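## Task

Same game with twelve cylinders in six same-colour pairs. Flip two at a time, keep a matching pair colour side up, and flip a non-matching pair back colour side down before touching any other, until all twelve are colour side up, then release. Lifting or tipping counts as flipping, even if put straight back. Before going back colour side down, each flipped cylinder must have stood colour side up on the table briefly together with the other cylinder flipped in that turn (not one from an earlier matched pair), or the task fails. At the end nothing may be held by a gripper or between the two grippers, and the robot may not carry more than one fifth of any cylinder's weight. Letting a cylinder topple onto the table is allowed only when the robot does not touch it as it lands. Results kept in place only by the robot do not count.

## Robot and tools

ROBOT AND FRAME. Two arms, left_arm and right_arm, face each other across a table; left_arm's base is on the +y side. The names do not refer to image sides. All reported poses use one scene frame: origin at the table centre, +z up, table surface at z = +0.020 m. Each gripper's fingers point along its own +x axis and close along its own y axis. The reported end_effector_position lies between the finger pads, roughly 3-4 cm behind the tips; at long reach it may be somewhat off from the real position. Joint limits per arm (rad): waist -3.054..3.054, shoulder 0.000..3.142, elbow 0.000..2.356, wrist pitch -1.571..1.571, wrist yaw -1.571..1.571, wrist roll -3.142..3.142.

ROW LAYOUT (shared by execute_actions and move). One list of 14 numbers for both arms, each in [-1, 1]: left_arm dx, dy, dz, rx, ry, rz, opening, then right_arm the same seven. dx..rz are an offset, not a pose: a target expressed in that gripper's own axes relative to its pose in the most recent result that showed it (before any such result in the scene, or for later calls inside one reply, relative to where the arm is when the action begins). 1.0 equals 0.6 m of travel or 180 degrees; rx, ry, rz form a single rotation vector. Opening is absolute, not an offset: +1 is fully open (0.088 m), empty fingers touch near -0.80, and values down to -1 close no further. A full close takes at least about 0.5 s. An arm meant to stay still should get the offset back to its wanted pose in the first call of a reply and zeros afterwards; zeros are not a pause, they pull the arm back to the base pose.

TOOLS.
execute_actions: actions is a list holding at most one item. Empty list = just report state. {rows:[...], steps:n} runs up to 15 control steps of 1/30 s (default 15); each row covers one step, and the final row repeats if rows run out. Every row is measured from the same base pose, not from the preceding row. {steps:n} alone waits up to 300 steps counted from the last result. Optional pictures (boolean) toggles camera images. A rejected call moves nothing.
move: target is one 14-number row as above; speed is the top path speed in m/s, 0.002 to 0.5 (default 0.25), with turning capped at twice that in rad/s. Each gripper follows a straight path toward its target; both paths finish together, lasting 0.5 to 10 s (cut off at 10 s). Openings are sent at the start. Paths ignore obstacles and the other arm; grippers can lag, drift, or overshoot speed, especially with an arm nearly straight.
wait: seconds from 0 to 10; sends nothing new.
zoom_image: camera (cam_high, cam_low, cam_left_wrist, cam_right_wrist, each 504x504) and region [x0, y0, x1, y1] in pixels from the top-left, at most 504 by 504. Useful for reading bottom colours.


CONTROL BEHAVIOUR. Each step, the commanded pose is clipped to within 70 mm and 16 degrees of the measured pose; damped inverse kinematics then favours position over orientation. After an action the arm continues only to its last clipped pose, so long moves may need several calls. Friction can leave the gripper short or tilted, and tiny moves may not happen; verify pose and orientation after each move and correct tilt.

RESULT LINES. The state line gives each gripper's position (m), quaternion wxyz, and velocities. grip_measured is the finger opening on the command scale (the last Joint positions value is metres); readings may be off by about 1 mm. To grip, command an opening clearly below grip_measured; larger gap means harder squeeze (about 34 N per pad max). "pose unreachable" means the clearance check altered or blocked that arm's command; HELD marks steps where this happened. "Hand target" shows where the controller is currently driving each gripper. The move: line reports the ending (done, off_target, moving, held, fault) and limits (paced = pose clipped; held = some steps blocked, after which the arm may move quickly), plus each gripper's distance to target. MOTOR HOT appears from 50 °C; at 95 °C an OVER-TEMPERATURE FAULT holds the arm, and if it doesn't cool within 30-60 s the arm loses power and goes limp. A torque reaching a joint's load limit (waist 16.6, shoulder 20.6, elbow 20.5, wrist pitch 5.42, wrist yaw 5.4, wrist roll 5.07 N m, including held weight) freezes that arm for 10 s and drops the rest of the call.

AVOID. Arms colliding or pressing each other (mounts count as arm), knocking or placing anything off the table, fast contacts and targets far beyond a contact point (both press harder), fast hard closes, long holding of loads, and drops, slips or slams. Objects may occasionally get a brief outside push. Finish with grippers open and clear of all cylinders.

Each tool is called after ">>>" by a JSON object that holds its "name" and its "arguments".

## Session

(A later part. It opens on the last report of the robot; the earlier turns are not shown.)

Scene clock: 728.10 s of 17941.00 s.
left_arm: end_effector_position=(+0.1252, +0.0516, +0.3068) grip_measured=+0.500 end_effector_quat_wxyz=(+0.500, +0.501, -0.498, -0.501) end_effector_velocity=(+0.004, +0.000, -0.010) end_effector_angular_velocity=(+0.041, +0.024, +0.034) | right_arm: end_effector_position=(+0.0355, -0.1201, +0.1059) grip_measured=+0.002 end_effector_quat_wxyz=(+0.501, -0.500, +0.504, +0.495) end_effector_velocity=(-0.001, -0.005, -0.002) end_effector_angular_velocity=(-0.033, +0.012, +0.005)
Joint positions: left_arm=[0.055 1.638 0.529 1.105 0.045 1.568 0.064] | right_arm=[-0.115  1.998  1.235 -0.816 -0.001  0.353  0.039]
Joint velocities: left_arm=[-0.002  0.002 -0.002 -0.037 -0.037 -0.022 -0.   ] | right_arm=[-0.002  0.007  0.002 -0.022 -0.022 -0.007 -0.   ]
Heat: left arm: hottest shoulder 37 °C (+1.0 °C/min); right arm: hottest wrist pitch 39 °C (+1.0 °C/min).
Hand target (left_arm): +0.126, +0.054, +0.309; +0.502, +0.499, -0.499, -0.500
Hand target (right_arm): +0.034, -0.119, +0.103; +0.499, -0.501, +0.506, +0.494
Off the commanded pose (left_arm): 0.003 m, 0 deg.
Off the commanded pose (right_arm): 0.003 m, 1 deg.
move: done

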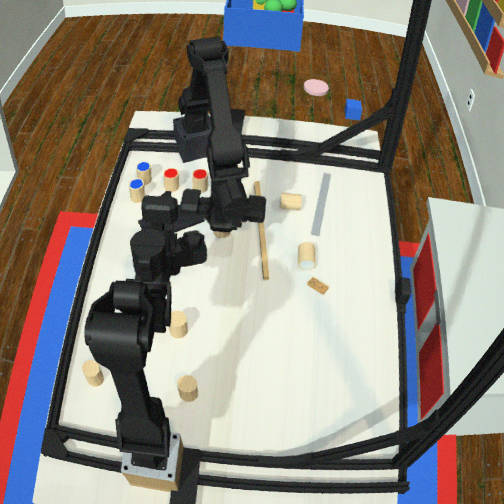

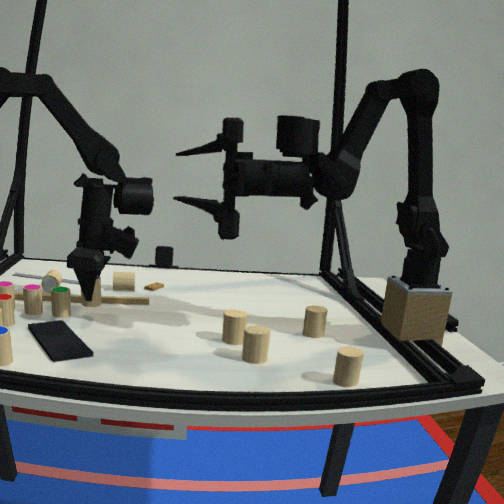

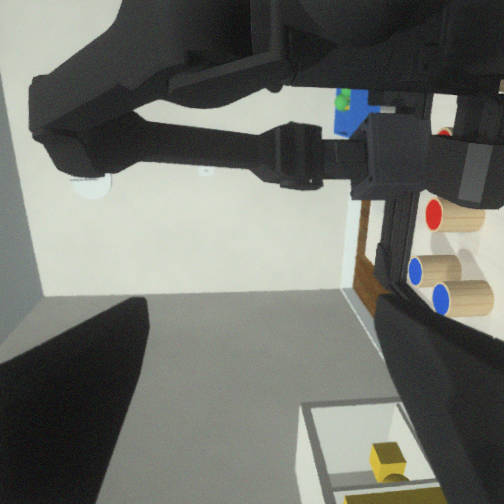

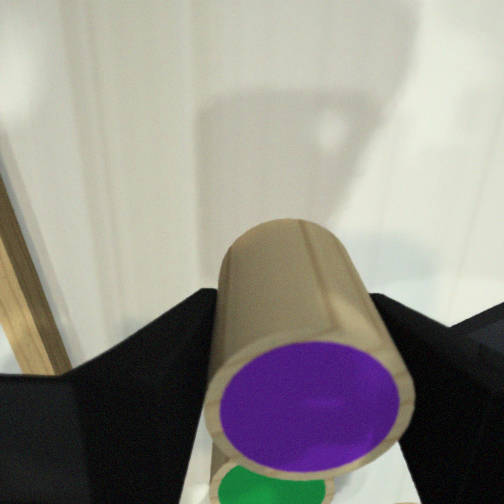

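>>> {"name": "move", "arguments": {"target": [0,0,0,0,0,0,0.5,0.0565,0.001,0,0,0,0,-0.3], "speed": 0.08}}

>>> {"name": "execute_actions", "arguments": {"actions": [{"rows":[[0,0,0,0,0,0,0.5,0,0,0,0,0,0,0.42]],"steps":12}], "pictures": false}}

>>> {"name": "move", "arguments": {"target": [0,0,0,0,0,0,0.5,0.004,0.002,-0.113,0,0.002,0,0.42], "speed": 0.1}}

Scene clock: 736.73 s of 17941.00 s.
left_arm: end_effector_position=(+0.1252, +0.0518, +0.3068) grip_measured=+0.500 end_effector_quat_wxyz=(+0.500, +0.501, -0.498, -0.501) end_effector_velocity=(+0.002, -0.000, +0.000) end_effector_angular_velocity=(+0.002, +0.007, +0.020) | right_arm: end_effector_position=(+0.0343, -0.1168, +0.0783) grip_measured=+0.000 end_effector_quat_wxyz=(+0.504, -0.494, +0.502, +0.501) end_effector_velocity=(+0.002, -0.004, -0.001) end_effector_angular_velocity=(-0.009, -0.011, -0.005)
Joint positions: left_arm=[0.055 1.637 0.528 1.105 0.045 1.568 0.064] | right_arm=[-0.115  2.054  1.191 -0.698 -0.001  0.353  0.039]
Joint velocities: left_arm=[-0.002 -0.002  0.002 -0.007 -0.022 -0.007 -0.   ] | right_arm=[ 0.002 -0.002 -0.007 -0.007  0.007  0.007 -0.   ]
Heat: left arm: hottest shoulder 37 °C (+1.0 °C/min); right arm: hottest wrist pitch 38 °C (-1.0 °C/min).
Hand target (left_arm): +0.125, +0.052, +0.307; +0.500, +0.501, -0.498, -0.501
Hand target (right_arm): +0.035, -0.120, +0.072; +0.501, -0.500, +0.504, +0.495
Off the commanded pose (left_arm): 0.000 m, 0 deg.
Off the commanded pose (right_arm): 0.007 m, 1 deg.
move: done

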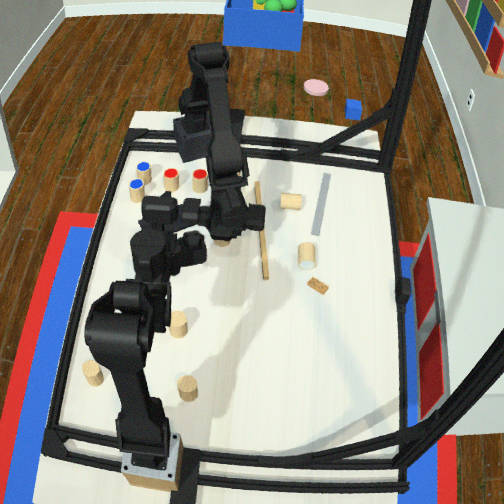

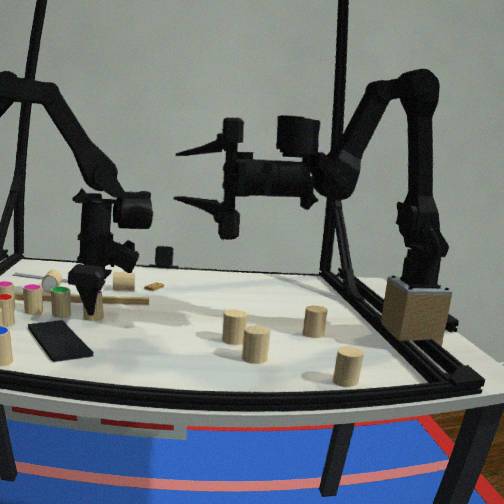

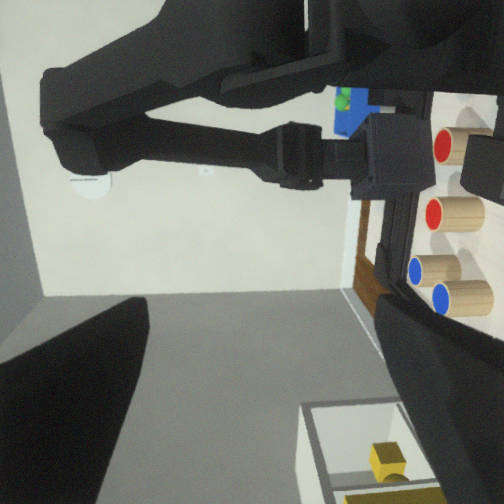

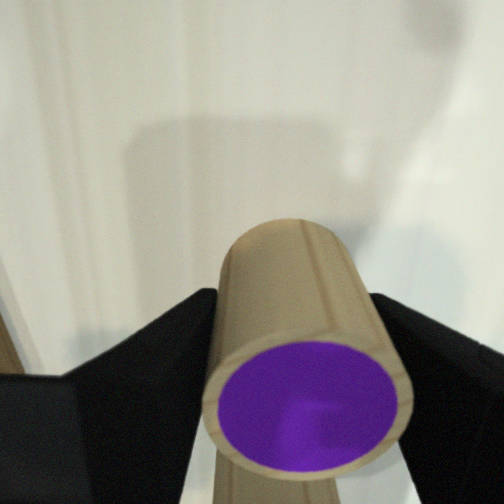

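Scene clock: 737.13 s of 17941.00 s.
left_arm: end_effector_position=(+0.1252, +0.0518, +0.3068) grip_measured=+0.500 end_effector_quat_wxyz=(+0.500, +0.501, -0.498, -0.501) end_effector_velocity=(-0.002, +0.001, +0.002) end_effector_angular_velocity=(-0.007, +0.007, -0.010) | right_arm: end_effector_position=(+0.0343, -0.1168, +0.0783) grip_measured=+0.408 end_effector_quat_wxyz=(+0.504, -0.494, +0.502, +0.501) end_effector_velocity=(+0.002, -0.002, +0.000) end_effector_angular_velocity=(-0.009, +0.004, +0.015)
Joint positions: left_arm=[0.055 1.637 0.528 1.105 0.045 1.568 0.064] | right_arm=[-0.115  2.054  1.191 -0.698 -0.001  0.353  0.059]
Joint velocities: left_arm=[-0.002 -0.002 -0.002  0.007  0.007 -0.007 -0.   ] | right_arm=[-0.007 -0.002 -0.002 -0.007 -0.007 -0.022  0.006]
Heat: left arm: hottest shoulder 37 °C (+1.0 °C/min); right arm: hottest wrist pitch 38 °C (-1.0 °C/min).
Hand target (left_arm): +0.125, +0.052, +0.307; +0.500, +0.501, -0.498, -0.501
Hand target (right_arm): +0.034, -0.117, +0.078; +0.504, -0.494, +0.501, +0.501
Off the commanded pose (left_arm): 0.000 m, 0 deg.
Off the commanded pose (right_arm): 0.000 m, 0 deg.
Steps of this call (steps 1 to 12: all 12 steps of this action). Readings (end_effector_position):
1: left_arm (+0.1252, +0.0518, +0.3068) | right_arm (+0.0343, -0.1168, +0.0783)
2: left_arm (+0.1252, +0.0518, +0.3068) | right_arm (+0.0343, -0.1168, +0.0783)
4: left_arm (+0.1252, +0.0518, +0.3068) | right_arm (+0.0342, -0.1169, +0.0783)
8: left_arm (+0.1252, +0.0518, +0.3068) | right_arm (+0.0342, -0.1169, +0.0783)
12: the state above

Scene clock: 738.40 s of 17941.00 s.
left_arm: end_effector_position=(+0.1252, +0.0518, +0.3068) grip_measured=+0.500 end_effector_quat_wxyz=(+0.500, +0.501, -0.498, -0.501) end_effector_velocity=(-0.004, -0.000, +0.000) end_effector_angular_velocity=(+0.002, +0.007, -0.015) | right_arm: end_effector_position=(+0.0334, -0.1836, +0.0725) grip_measured=+0.420 end_effector_quat_wxyz=(+0.501, -0.499, +0.504, +0.495) end_effector_velocity=(-0.001, -0.003, +0.002) end_effector_angular_velocity=(-0.005, +0.006, -0.005)
Joint positions: left_arm=[0.055 1.637 0.528 1.105 0.045 1.568 0.064] | right_arm=[-0.034  1.89   0.912 -0.599 -0.001  0.433  0.06 ]
Joint velocities: left_arm=[-0.007 -0.002  0.002 -0.007  0.007 -0.007 -0.   ] | right_arm=[ 0.002 -0.012 -0.007 -0.007 -0.007  0.007 -0.   ]
Heat: left arm: hottest shoulder 37 °C (+1.0 °C/min); right arm: hottest wrist pitch 38 °C (-1.0 °C/min).
Hand target (left_arm): +0.125, +0.052, +0.307; +0.500, +0.501, -0.498, -0.501
Hand target (right_arm): +0.033, -0.185, +0.075; +0.502, -0.496, +0.503, +0.499
Off the commanded pose (left_arm): 0.000 m, 0 deg.
Off the commanded pose (right_arm): 0.003 m, 1 deg.
move: done

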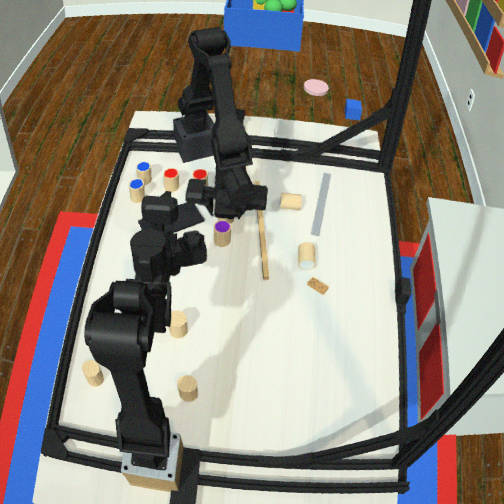

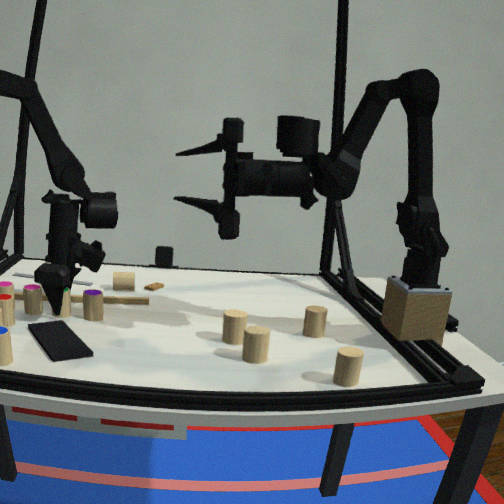

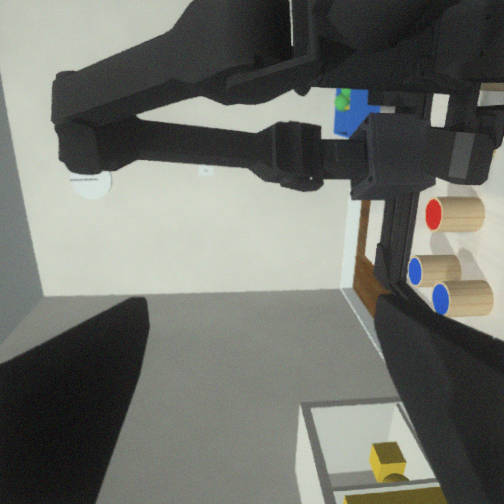

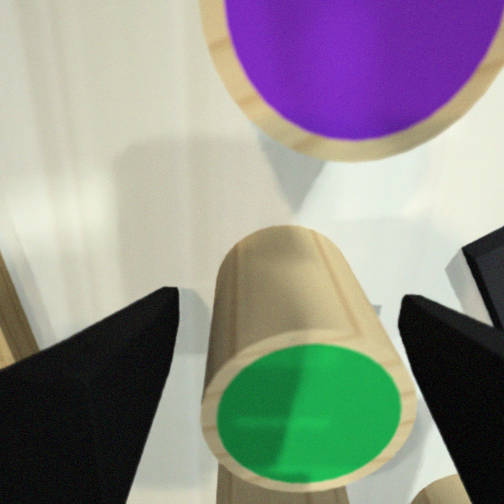

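>>> {"name": "execute_actions", "arguments": {"actions": [{"rows":[[0,0,0,0,0,0,0.5,0,0,0,0,0,0,-0.3]],"steps":11}], "pictures": false}}

>>> {"name": "move", "arguments": {"target": [0,0,0,0,0,0,0.5,-0.10,0,0,0,-0.005,0,-0.3], "speed": 0.2}}

>>> {"name": "move", "arguments": {"target": [0,0,0,0,0,0,0.5,-0.287,-0.159,0.203,0,-0.502,0,-0.3], "speed": 0.4}}

Scene clock: 743.60 s of 17941.00 s.
left_arm: end_effector_position=(+0.1252, +0.0518, +0.3067) grip_measured=+0.500 end_effector_quat_wxyz=(+0.500, +0.501, -0.498, -0.501) end_effector_velocity=(+0.000, +0.002, -0.003) end_effector_angular_velocity=(+0.012, +0.008, +0.015) | right_arm: end_effector_position=(+0.0334, -0.1840, +0.0725) grip_measured=+0.002 end_effector_quat_wxyz=(+0.501, -0.499, +0.504, +0.496) end_effector_velocity=(+0.003, -0.003, -0.001) end_effector_angular_velocity=(-0.008, -0.012, -0.010)
Joint positions: left_arm=[0.055 1.637 0.527 1.105 0.045 1.568 0.064] | right_arm=[-0.034  1.889  0.91  -0.599 -0.002  0.434  0.039]
Joint velocities: left_arm=[-0.007 -0.002 -0.007 -0.007 -0.022 -0.007 -0.001] | right_arm=[-0.002 -0.002 -0.007 -0.007  0.007  0.007  0.   ]
Heat: left arm: hottest shoulder 36 °C (+0.0 °C/min); right arm: hottest elbow 37 °C (-2.0 °C/min).
Hand target (left_arm): +0.125, +0.052, +0.307; +0.500, +0.501, -0.498, -0.501
Hand target (right_arm): +0.033, -0.184, +0.072; +0.501, -0.499, +0.504, +0.496
Off the commanded pose (left_arm): 0.000 m, 0 deg.
Off the commanded pose (right_arm): 0.000 m, 0 deg.
Steps of this call (steps 1 to 90: nothing new was sent; then 1.83 s passed at rest; steps 91 to 101: all 11 steps of this action). Readings (end_effector_position):
91: left_arm (+0.1252, +0.0518, +0.3067) | right_arm (+0.0334, -0.1840, +0.0725)
92: left_arm (+0.1252, +0.0518, +0.3067) | right_arm (+0.0335, -0.1839, +0.0725)
94: left_arm (+0.1252, +0.0518, +0.3067) | right_arm (+0.0334, -0.1840, +0.0725)
98: left_arm (+0.1252, +0.0518, +0.3067) | right_arm (+0.0334, -0.1840, +0.0725)
101: the state above

Scene clock: 744.70 s of 17941.00 s.
left_arm: end_effector_position=(+0.1252, +0.0518, +0.3067) grip_measured=+0.500 end_effector_quat_wxyz=(+0.500, +0.501, -0.498, -0.501) end_effector_velocity=(+0.000, +0.001, -0.005) end_effector_angular_velocity=(+0.022, +0.008, +0.005) | right_arm: end_effector_position=(+0.0351, -0.1878, +0.1257) grip_measured=+0.001 end_effector_quat_wxyz=(+0.501, -0.503, +0.505, +0.492) end_effector_velocity=(+0.001, -0.000, +0.001) end_effector_angular_velocity=(+0.001, -0.008, -0.005)
Joint positions: left_arm=[0.055 1.637 0.527 1.105 0.045 1.568 0.064] | right_arm=[-0.032  1.755  0.994 -0.827  0.001  0.436  0.039]
Joint velocities: left_arm=[-0.002 -0.002 -0.002 -0.022 -0.007 -0.007 -0.   ] | right_arm=[ 0.002 -0.002  0.002 -0.007  0.007  0.007  0.   ]
Heat: left arm: hottest shoulder 36 °C (+0.0 °C/min); right arm: hottest elbow 37 °C (-2.0 °C/min).
Hand target (left_arm): +0.125, +0.052, +0.307; +0.500, +0.501, -0.498, -0.501
Hand target (right_arm): +0.033, -0.184, +0.132; +0.505, -0.495, +0.500, +0.499
Off the commanded pose (left_arm): 0.000 m, 0 deg.
Off the commanded pose (right_arm): 0.008 m, 1 deg.
move: done

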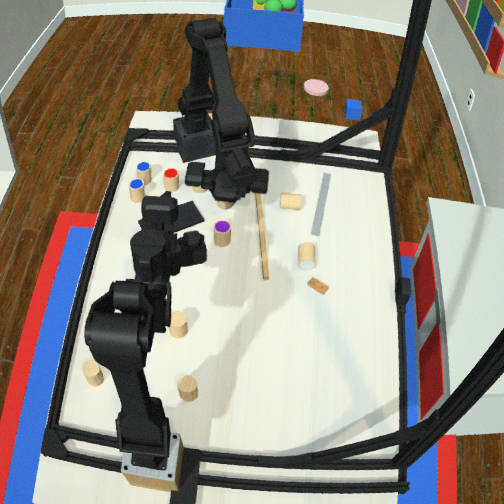

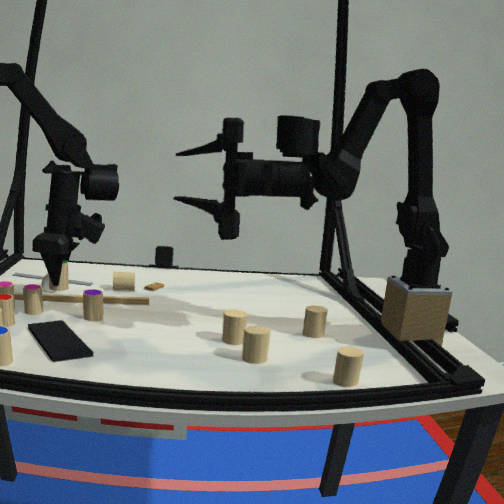

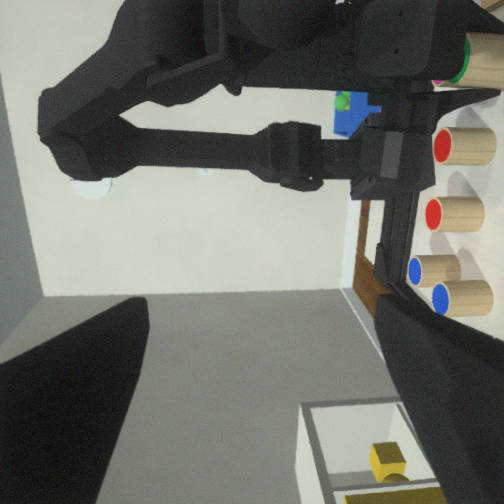

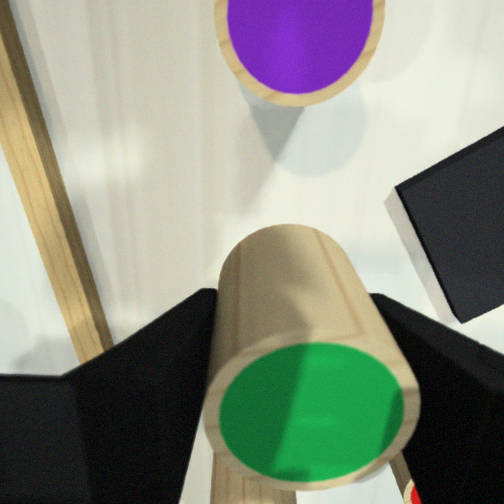

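Scene clock: 747.23 s of 17941.00 s.
left_arm: end_effector_position=(+0.1252, +0.0518, +0.3065) grip_measured=+0.500 end_effector_quat_wxyz=(+0.500, +0.501, -0.498, -0.501) end_effector_velocity=(+0.000, +0.001, -0.005) end_effector_angular_velocity=(+0.022, +0.008, +0.005) | right_arm: end_effector_position=(+0.1280, -0.0638, +0.3040) grip_measured=+0.001 end_effector_quat_wxyz=(+0.707, -0.001, -0.006, +0.707) end_effector_velocity=(-0.002, -0.000, -0.000) end_effector_angular_velocity=(+0.002, -0.007, +0.010)
Joint positions: left_arm=[0.055 1.637 0.527 1.105 0.045 1.568 0.064] | right_arm=[-0.355  1.407  0.439  0.975  0.102 -0.009  0.039]
Joint velocities: left_arm=[-0.002 -0.002 -0.002 -0.022 -0.007 -0.007  0.   ] | right_arm=[ 0.002  0.002 -0.002  0.007 -0.007 -0.007  0.   ]
Heat: left arm: hottest shoulder 36 °C (+0.0 °C/min); right arm: hottest elbow 37 °C (-2.0 °C/min).
Hand target (left_arm): +0.125, +0.052, +0.307; +0.500, +0.501, -0.498, -0.501
Hand target (right_arm): +0.129, -0.064, +0.299; +0.707, -0.006, -0.003, +0.708
Off the commanded pose (left_arm): 0.000 m, 0 deg.
Off the commanded pose (right_arm): 0.008 m, 1 deg.
move: done

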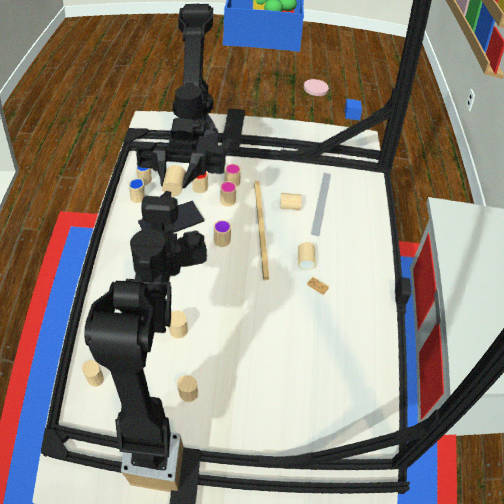

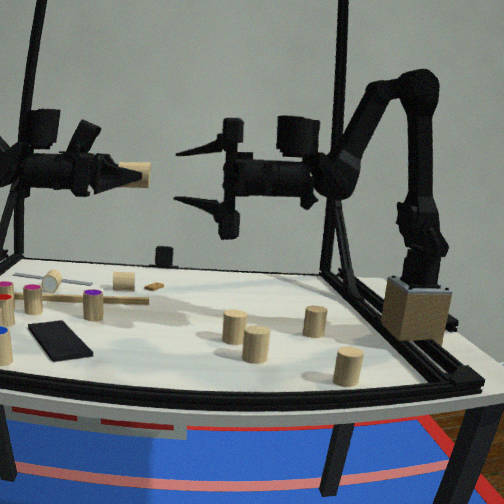

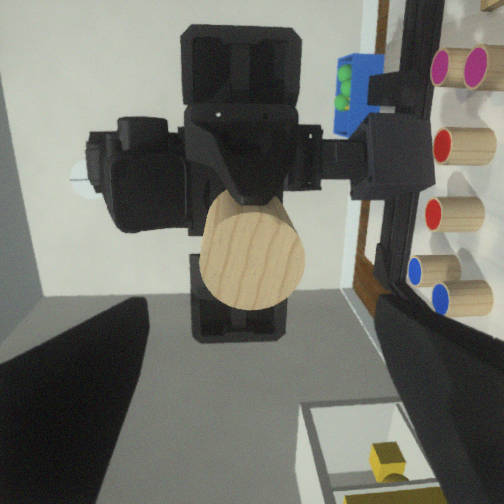

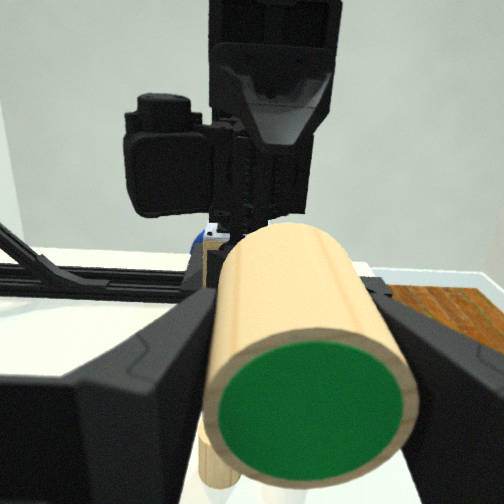

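>>> {"name": "move", "arguments": {"target": [0.136,0.0057,0.004,0,0,0.002,0.5,0,0,0,0.002,0,0,-0.3], "speed": 0.15}}

>>> {"name": "execute_actions", "arguments": {"actions": [{"rows":[[0,0,0,0,0,0,-0.3,0,0,0,0,0,0,-0.3]],"steps":11}], "pictures": false}}

>>> {"name": "move", "arguments": {"target": [-0.06,0,0,0,0,0,-0.3,-0.06,0,0,0,0,0,0.5], "speed": 0.1}}

>>> {"name": "move", "arguments": {"target": [-0.237,-0.305,-0.22,0,0,-0.496,-0.3,-0.035,0.159,-0.297,0,0.503,0,0.38], "speed": 0.4}}

Scene clock: 762.90 s of 17941.00 s.
left_arm: end_effector_position=(+0.1240, -0.0267, +0.3084) grip_measured=+0.500 end_effector_quat_wxyz=(+0.501, +0.500, -0.499, -0.500) end_effector_velocity=(+0.004, -0.002, -0.009) end_effector_angular_velocity=(+0.037, +0.008, +0.034) | right_arm: end_effector_position=(+0.1280, -0.0639, +0.3022) grip_measured=+0.000 end_effector_quat_wxyz=(+0.707, -0.001, -0.003, +0.707) end_effector_velocity=(-0.000, -0.001, -0.004) end_effector_angular_velocity=(-0.012, -0.009, +0.005)
Joint positions: left_arm=[0.041 1.884 0.852 1.031 0.031 1.568 0.064] | right_arm=[-0.355  1.41   0.438  0.975  0.101 -0.006  0.039]
Joint velocities: left_arm=[-0.002  0.007  0.007 -0.037 -0.037 -0.007 -0.   ] | right_arm=[-0.002 -0.002 -0.007 -0.007 -0.007 -0.007 -0.   ]
Heat: left arm: hottest shoulder 36 °C (+0.0 °C/min); right arm: hottest wrist pitch 39 °C (+0.0 °C/min).
Hand target (left_arm): +0.123, -0.030, +0.309; +0.502, +0.499, -0.499, -0.500
Hand target (right_arm): +0.128, -0.064, +0.304; +0.707, +0.002, -0.003, +0.707
Off the commanded pose (left_arm): 0.004 m, 0 deg.
Off the commanded pose (right_arm): 0.002 m, 0 deg.
move: done

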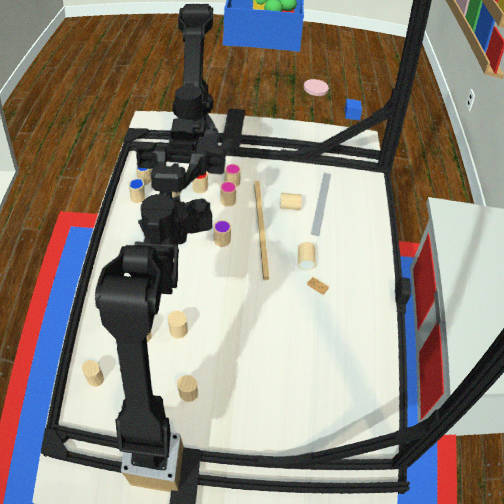

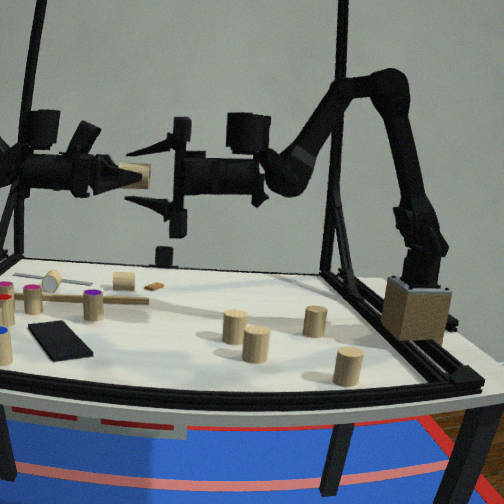

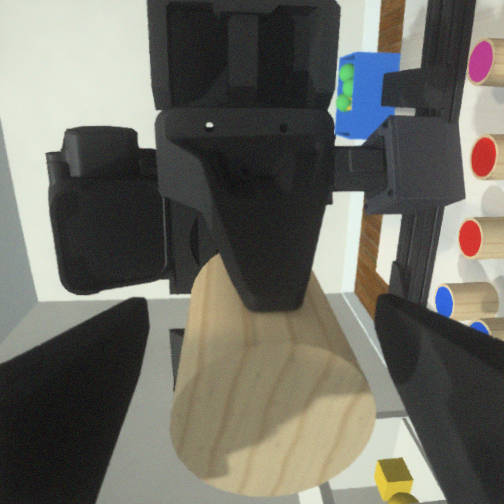

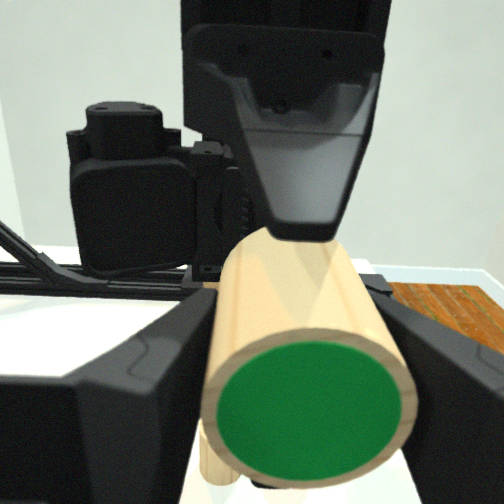

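Scene clock: 763.27 s of 17941.00 s.
left_arm: end_effector_position=(+0.1240, -0.0268, +0.3085) grip_measured=+0.018 end_effector_quat_wxyz=(+0.501, +0.500, -0.499, -0.500) end_effector_velocity=(-0.002, +0.001, -0.001) end_effector_angular_velocity=(+0.007, +0.008, -0.010) | right_arm: end_effector_position=(+0.1280, -0.0639, +0.3020) grip_measured=+0.000 end_effector_quat_wxyz=(+0.707, -0.001, -0.002, +0.707) end_effector_velocity=(-0.000, -0.001, -0.004) end_effector_angular_velocity=(-0.012, -0.009, +0.005)
Joint positions: left_arm=[0.041 1.884 0.853 1.03  0.031 1.568 0.04 ] | right_arm=[-0.355  1.41   0.438  0.974  0.101 -0.006  0.039]
Joint velocities: left_arm=[-0.002 -0.002 -0.002 -0.007  0.007 -0.007 -0.   ] | right_arm=[-0.002 -0.002 -0.007 -0.007 -0.007 -0.007 -0.001]
Heat: left arm: hottest shoulder 36 °C (+0.0 °C/min); right arm: hottest wrist pitch 39 °C (+0.0 °C/min).
Hand target (left_arm): +0.124, -0.027, +0.309; +0.501, +0.500, -0.499, -0.500
Hand target (right_arm): +0.128, -0.064, +0.302; +0.707, -0.001, -0.003, +0.707
Off the commanded pose (left_arm): 0.000 m, 0 deg.
Off the commanded pose (right_arm): 0.000 m, 0 deg.
Steps of this call (steps 1 to 11: all 11 steps of this action). Readings (end_effector_position):
1: left_arm (+0.1240, -0.0268, +0.3085) | right_arm (+0.1280, -0.0639, +0.3022)
2: left_arm (+0.1240, -0.0268, +0.3085) | right_arm (+0.1280, -0.0639, +0.3022)
4: left_arm (+0.1240, -0.0268, +0.3086) | right_arm (+0.1280, -0.0639, +0.3021)
8: left_arm (+0.1240, -0.0268, +0.3085) | right_arm (+0.1280, -0.0639, +0.3020)
11: the state above

Scene clock: 764.33 s of 17941.00 s.
left_arm: end_effector_position=(+0.1231, +0.0067, +0.3038) grip_measured=+0.018 end_effector_quat_wxyz=(+0.498, +0.503, -0.495, -0.504) end_effector_velocity=(-0.000, +0.003, -0.001) end_effector_angular_velocity=(+0.007, +0.007, +0.005) | right_arm: end_effector_position=(+0.1278, -0.0971, +0.3029) grip_measured=+0.500 end_effector_quat_wxyz=(+0.706, -0.001, -0.003, +0.708) end_effector_velocity=(+0.000, -0.003, -0.004) end_effector_angular_velocity=(-0.017, -0.009, +0.005)
Joint positions: left_arm=[0.042 1.788 0.708 1.066 0.031 1.568 0.04 ] | right_arm=[-0.338  1.244  0.33   0.916  0.117 -0.006  0.063]
Joint velocities: left_arm=[-0.002 -0.012 -0.012 -0.007 -0.007 -0.007  0.   ] | right_arm=[-0.002 -0.017 -0.012 -0.022 -0.007 -0.007  0.   ]
Heat: left arm: hottest shoulder 36 °C (-1.0 °C/min); right arm: hottest wrist pitch 39 °C (+0.0 °C/min).
Hand target (left_arm): +0.124, +0.009, +0.309; +0.501, +0.500, -0.499, -0.500
Hand target (right_arm): +0.128, -0.100, +0.302; +0.707, -0.001, -0.002, +0.707
Off the commanded pose (left_arm): 0.005 m, 1 deg.
Off the commanded pose (right_arm): 0.003 m, 0 deg.
move: done

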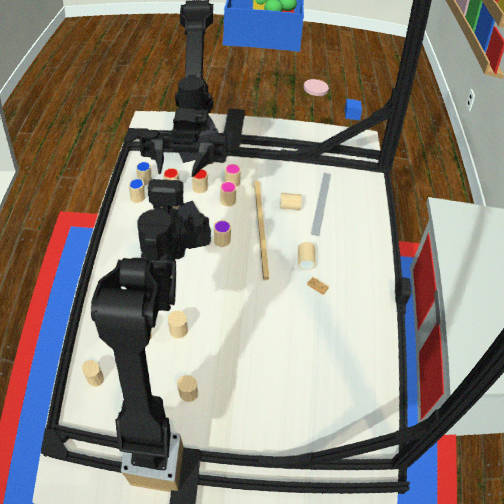

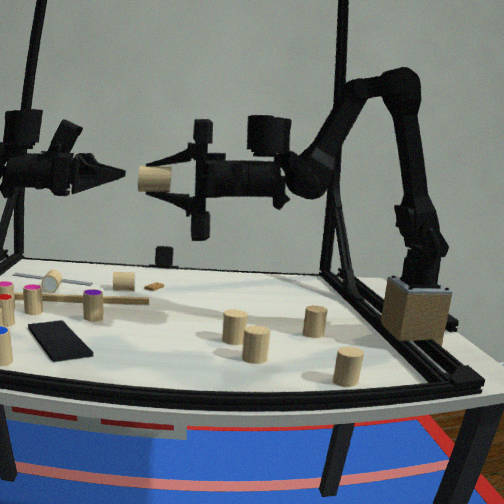

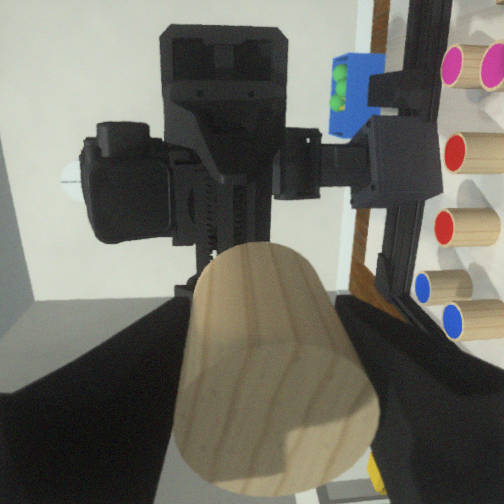

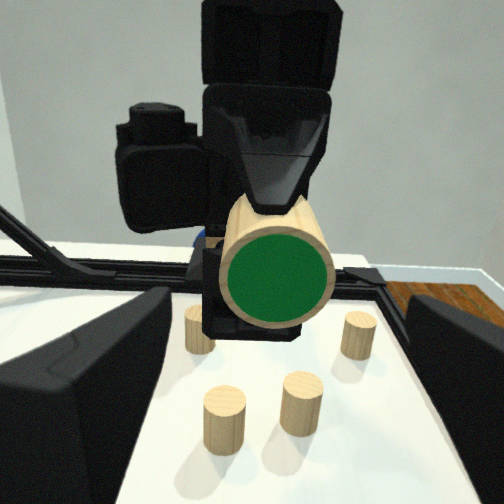

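Scene clock: 766.90 s of 17941.00 s.
left_arm: end_effector_position=(+0.2534, +0.1541, +0.1224) grip_measured=+0.015 end_effector_quat_wxyz=(+0.001, +0.707, +0.003, -0.708) end_effector_velocity=(+0.001, +0.004, -0.003) end_effector_angular_velocity=(+0.025, -0.013, -0.010) | right_arm: end_effector_position=(+0.0359, -0.1186, +0.1259) grip_measured=+0.380 end_effector_quat_wxyz=(+0.503, -0.498, +0.503, +0.496) end_effector_velocity=(-0.001, -0.005, -0.002) end_effector_angular_velocity=(-0.033, +0.012, -0.010)
Joint positions: left_arm=[ 0.428  2.013  1.209 -0.769  0.001  1.985  0.04 ] | right_arm=[-0.116  1.962  1.273 -0.883  0.001  0.352  0.058]
Joint velocities: left_arm=[-0.002  0.007 -0.002 -0.007 -0.022  0.007 -0.   ] | right_arm=[-0.002  0.007  0.002 -0.022 -0.022  0.007  0.   ]
Heat: left arm: hottest shoulder 36 °C (-1.0 °C/min); right arm: hottest wrist pitch 39 °C (+0.0 °C/min).
Hand target (left_arm): +0.256, +0.152, +0.123; +0.001, +0.708, +0.003, -0.706
Hand target (right_arm): +0.034, -0.118, +0.123; +0.500, -0.500, +0.505, +0.494
Off the commanded pose (left_arm): 0.003 m, 0 deg.
Off the commanded pose (right_arm): 0.003 m, 1 deg.
move: done

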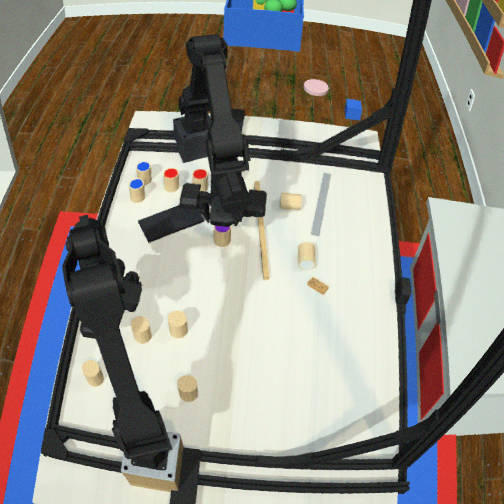

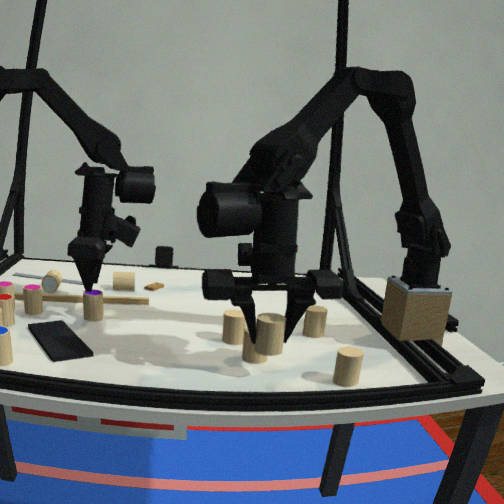

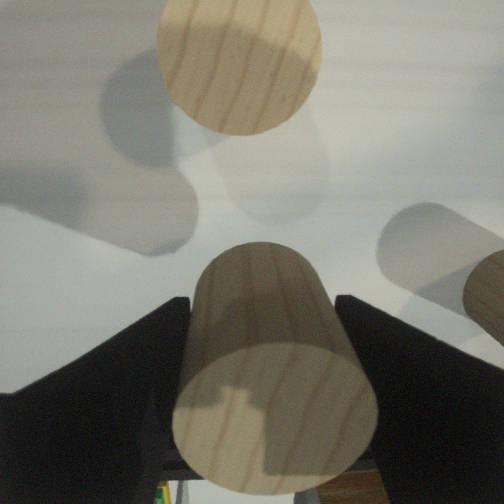

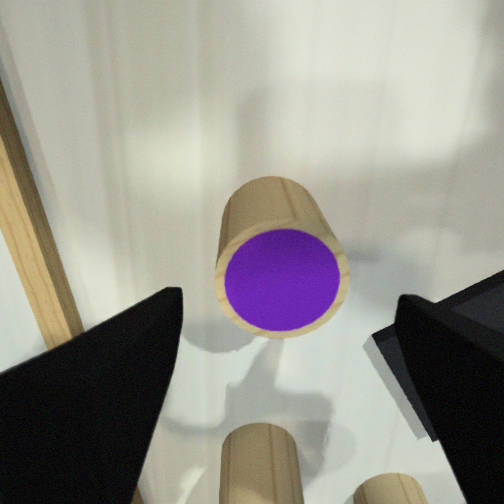

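>>> {"name": "move", "arguments": {"target": [0.0807,0,0,0,0,0,-0.3,0.0907,0.001,0,0,0.004,0,0.38], "speed": 0.1}}

>>> {"name": "execute_actions", "arguments": {"actions": [{"rows":[[0,0,0,0,0,0,0.4,0,0,0,0,0,0,-0.3]],"steps":11}], "pictures": false}}

>>> {"name": "move", "arguments": {"target": [-0.09,0,0,0,0,0,0.4,-0.09,0,0,0,0,0,-0.3], "speed": 0.2}}

>>> {"name": "move", "arguments": {"target": [-0.297,0.168,0.212,0,0,0.503,0.5,-0.29,-0.158,0.088,0,-0.504,0,-0.3], "speed": 0.4}}

Scene clock: 774.80 s of 17941.00 s.
left_arm: end_effector_position=(+0.2544, +0.1519, +0.0773) grip_measured=+0.011 end_effector_quat_wxyz=(+0.004, +0.708, -0.001, -0.706) end_effector_velocity=(+0.001, -0.001, +0.000) end_effector_angular_velocity=(-0.004, -0.010, +0.005) | right_arm: end_effector_position=(+0.0346, -0.1151, +0.0777) grip_measured=+0.380 end_effector_quat_wxyz=(+0.504, -0.496, +0.502, +0.499) end_effector_velocity=(+0.000, -0.001, -0.001) end_effector_angular_velocity=(-0.000, +0.008, +0.020)
Joint positions: left_arm=[ 0.428  2.118  1.155 -0.6    0.     1.985  0.04 ] | right_arm=[-0.116  2.063  1.204 -0.707  0.001  0.352  0.058]
Joint velocities: left_arm=[-0.002 -0.002 -0.002  0.007 -0.007 -0.007  0.   ] | right_arm=[-0.002 -0.002 -0.007  0.007 -0.007 -0.022 -0.   ]
Heat: left arm: hottest shoulder 36 °C (-2.0 °C/min); right arm: hottest wrist pitch 38 °C (+0.0 °C/min).
Hand target (left_arm): +0.253, +0.154, +0.074; +0.001, +0.707, +0.002, -0.708
Hand target (right_arm): +0.036, -0.119, +0.072; +0.500, -0.501, +0.506, +0.493
Off the commanded pose (left_arm): 0.004 m, 1 deg.
Off the commanded pose (right_arm): 0.007 m, 1 deg.
move: done

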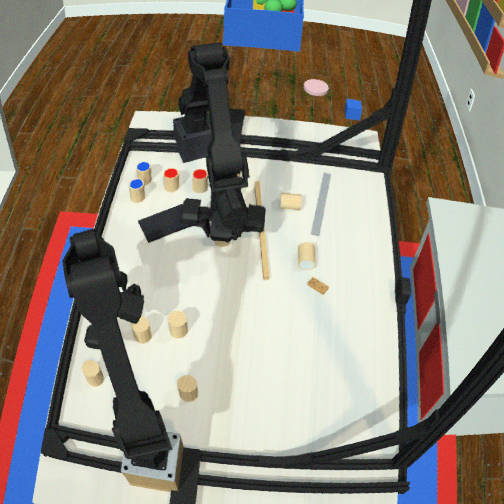

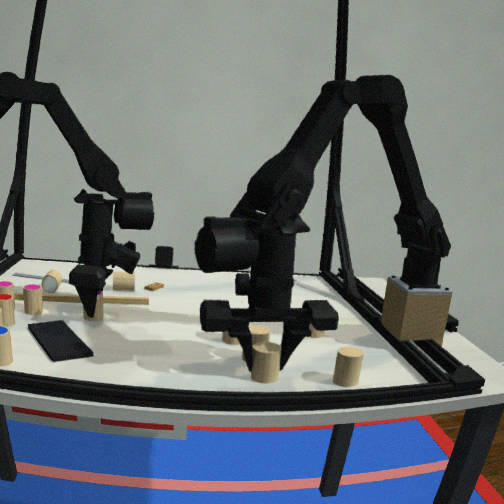

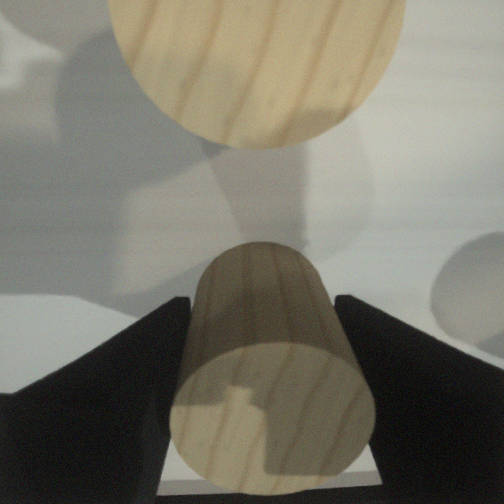

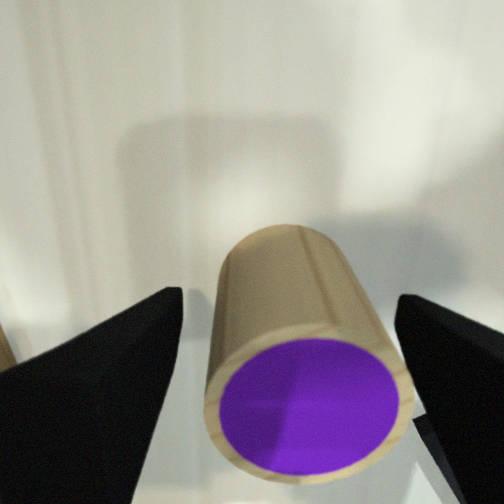

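Scene clock: 775.17 s of 17941.00 s.
left_arm: end_effector_position=(+0.2544, +0.1519, +0.0773) grip_measured=+0.384 end_effector_quat_wxyz=(+0.004, +0.708, -0.001, -0.706) end_effector_velocity=(-0.003, +0.007, -0.001) end_effector_angular_velocity=(+0.028, +0.004, -0.010) | right_arm: end_effector_position=(+0.0345, -0.1152, +0.0777) grip_measured=+0.003 end_effector_quat_wxyz=(+0.504, -0.496, +0.502, +0.499) end_effector_velocity=(+0.003, -0.005, +0.000) end_effector_angular_velocity=(-0.023, -0.000, +0.000)
Joint positions: left_arm=[ 0.428  2.118  1.155 -0.6    0.     1.985  0.058] | right_arm=[-0.116  2.063  1.204 -0.707  0.     0.352  0.039]
Joint velocities: left_arm=[-0.002 -0.002 -0.007 -0.022 -0.007  0.007  0.008] | right_arm=[-0.007 -0.002 -0.002 -0.022 -0.007 -0.007 -0.   ]
Heat: left arm: hottest shoulder 36 °C (-2.0 °C/min); right arm: hottest wrist pitch 38 °C (+0.0 °C/min).
Hand target (left_arm): +0.254, +0.152, +0.077; +0.004, +0.708, -0.001, -0.706
Hand target (right_arm): +0.035, -0.115, +0.078; +0.504, -0.496, +0.502, +0.499
Off the commanded pose (left_arm): 0.000 m, 0 deg.
Off the commanded pose (right_arm): 0.000 m, 0 deg.
Steps of this call (steps 1 to 11: all 11 steps of this action). Readings (end_effector_position):
1: left_arm (+0.2544, +0.1519, +0.0773) | right_arm (+0.0346, -0.1151, +0.0777)
2: left_arm (+0.2544, +0.1519, +0.0773) | right_arm (+0.0346, -0.1151, +0.0777)
4: left_arm (+0.2544, +0.1519, +0.0773) | right_arm (+0.0345, -0.1152, +0.0777)
8: left_arm (+0.2544, +0.1519, +0.0773) | right_arm (+0.0345, -0.1152, +0.0777)
11: the state above

Scene clock: 776.23 s of 17941.00 s.
left_arm: end_effector_position=(+0.2526, +0.1560, +0.1256) grip_measured=+0.400 end_effector_quat_wxyz=(-0.001, +0.706, +0.005, -0.709) end_effector_velocity=(-0.000, +0.001, -0.000) end_effector_angular_velocity=(+0.010, -0.004, +0.019) | right_arm: end_effector_position=(+0.0358, -0.1194, +0.1241) grip_measured=+0.002 end_effector_quat_wxyz=(+0.500, -0.503, +0.505, +0.491) end_effector_velocity=(-0.001, +0.002, +0.004) end_effector_angular_velocity=(+0.005, +0.009, -0.010)
Joint positions: left_arm=[ 0.428  2.006  1.213 -0.788  0.     1.985  0.059] | right_arm=[-0.116  1.975  1.283 -0.898  0.     0.352  0.039]
Joint velocities: left_arm=[-0.002  0.002  0.002 -0.007 -0.007 -0.022 -0.   ] | right_arm=[-0.002 -0.002  0.012 -0.007 -0.007  0.007  0.   ]
Heat: left arm: hottest shoulder 36 °C (-1.0 °C/min); right arm: hottest wrist pitch 38 °C (-1.0 °C/min).
Hand target (left_arm): +0.254, +0.152, +0.132; +0.004, +0.708, -0.001, -0.706
Hand target (right_arm): +0.034, -0.116, +0.132; +0.503, -0.496, +0.502, +0.499
Off the commanded pose (left_arm): 0.007 m, 1 deg.
Off the commanded pose (right_arm): 0.009 m, 1 deg.
move: off_target (right_arm)

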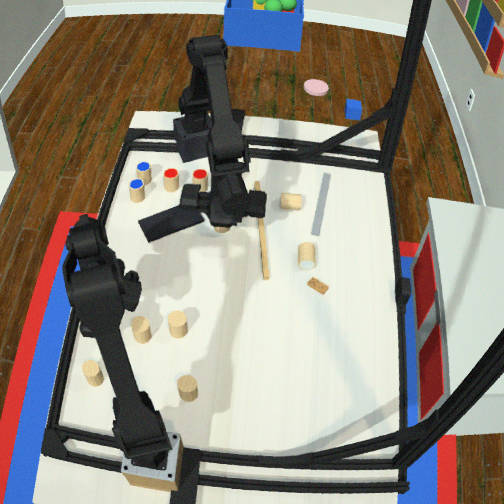

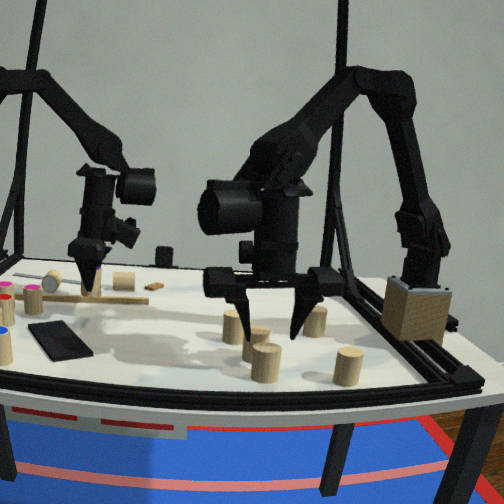

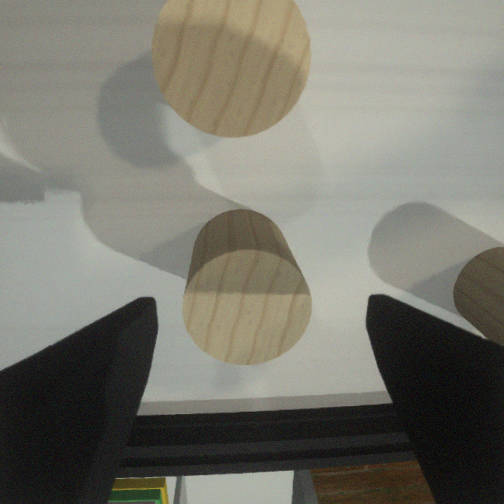

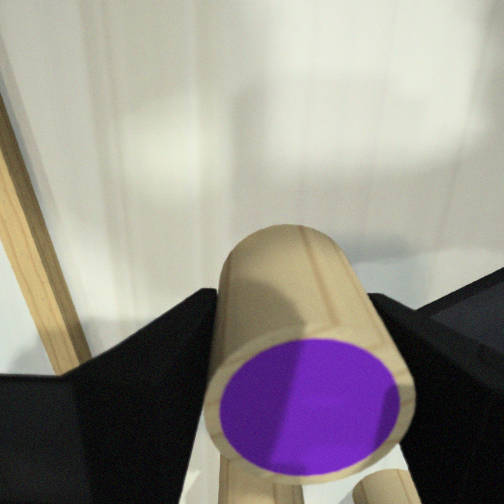

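Scene clock: 778.80 s of 17941.00 s.
left_arm: end_effector_position=(+0.1268, +0.0518, +0.3088) grip_measured=+0.500 end_effector_quat_wxyz=(+0.505, +0.496, -0.501, -0.499) end_effector_velocity=(+0.000, +0.000, -0.000) end_effector_angular_velocity=(-0.002, -0.007, +0.005) | right_arm: end_effector_position=(+0.1279, -0.0638, +0.3050) grip_measured=+0.000 end_effector_quat_wxyz=(+0.707, +0.001, -0.006, +0.707) end_effector_velocity=(-0.000, -0.000, -0.004) end_effector_angular_velocity=(-0.007, +0.006, +0.005)
Joint positions: left_arm=[0.061 1.642 0.526 1.126 0.051 1.564 0.063] | right_arm=[-0.355  1.406  0.44   0.977  0.102 -0.009  0.039]
Joint velocities: left_arm=[-0.002  0.002 -0.002  0.007 -0.007  0.007  0.   ] | right_arm=[-0.002  0.007 -0.007  0.007 -0.007  0.007 -0.   ]
Heat: left arm: hottest shoulder 36 °C (-1.0 °C/min); right arm: hottest wrist pitch 38 °C (-1.0 °C/min).
Hand target (left_arm): +0.126, +0.053, +0.304; +0.503, +0.498, -0.497, -0.502
Hand target (right_arm): +0.128, -0.064, +0.299; +0.706, -0.005, -0.003, +0.708
Off the commanded pose (left_arm): 0.006 m, 1 deg.
Off the commanded pose (right_arm): 0.008 m, 1 deg.
move: done

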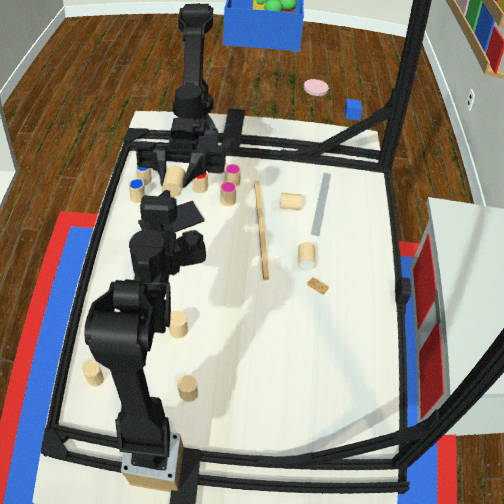

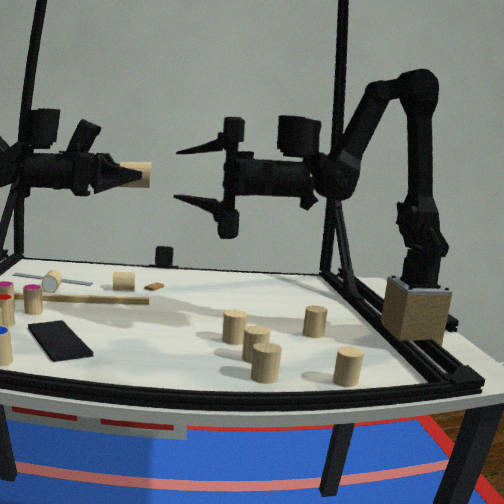

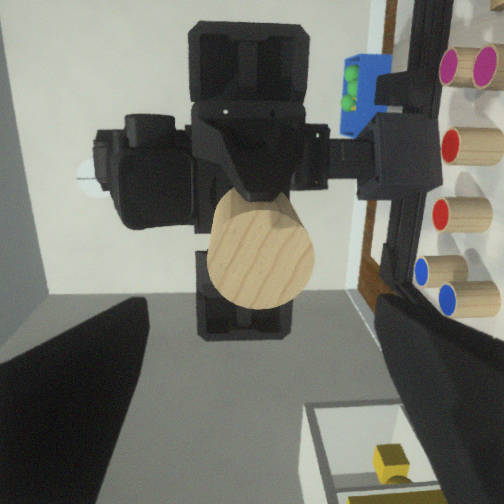

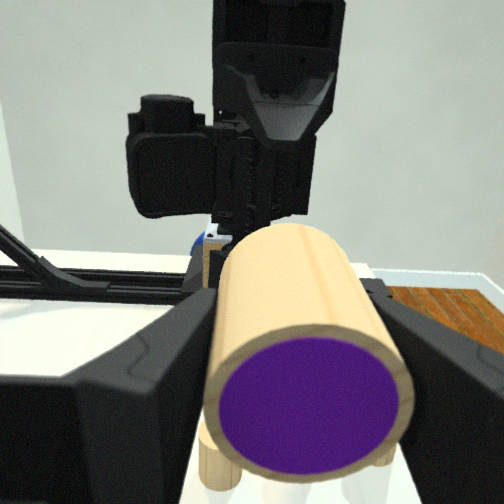

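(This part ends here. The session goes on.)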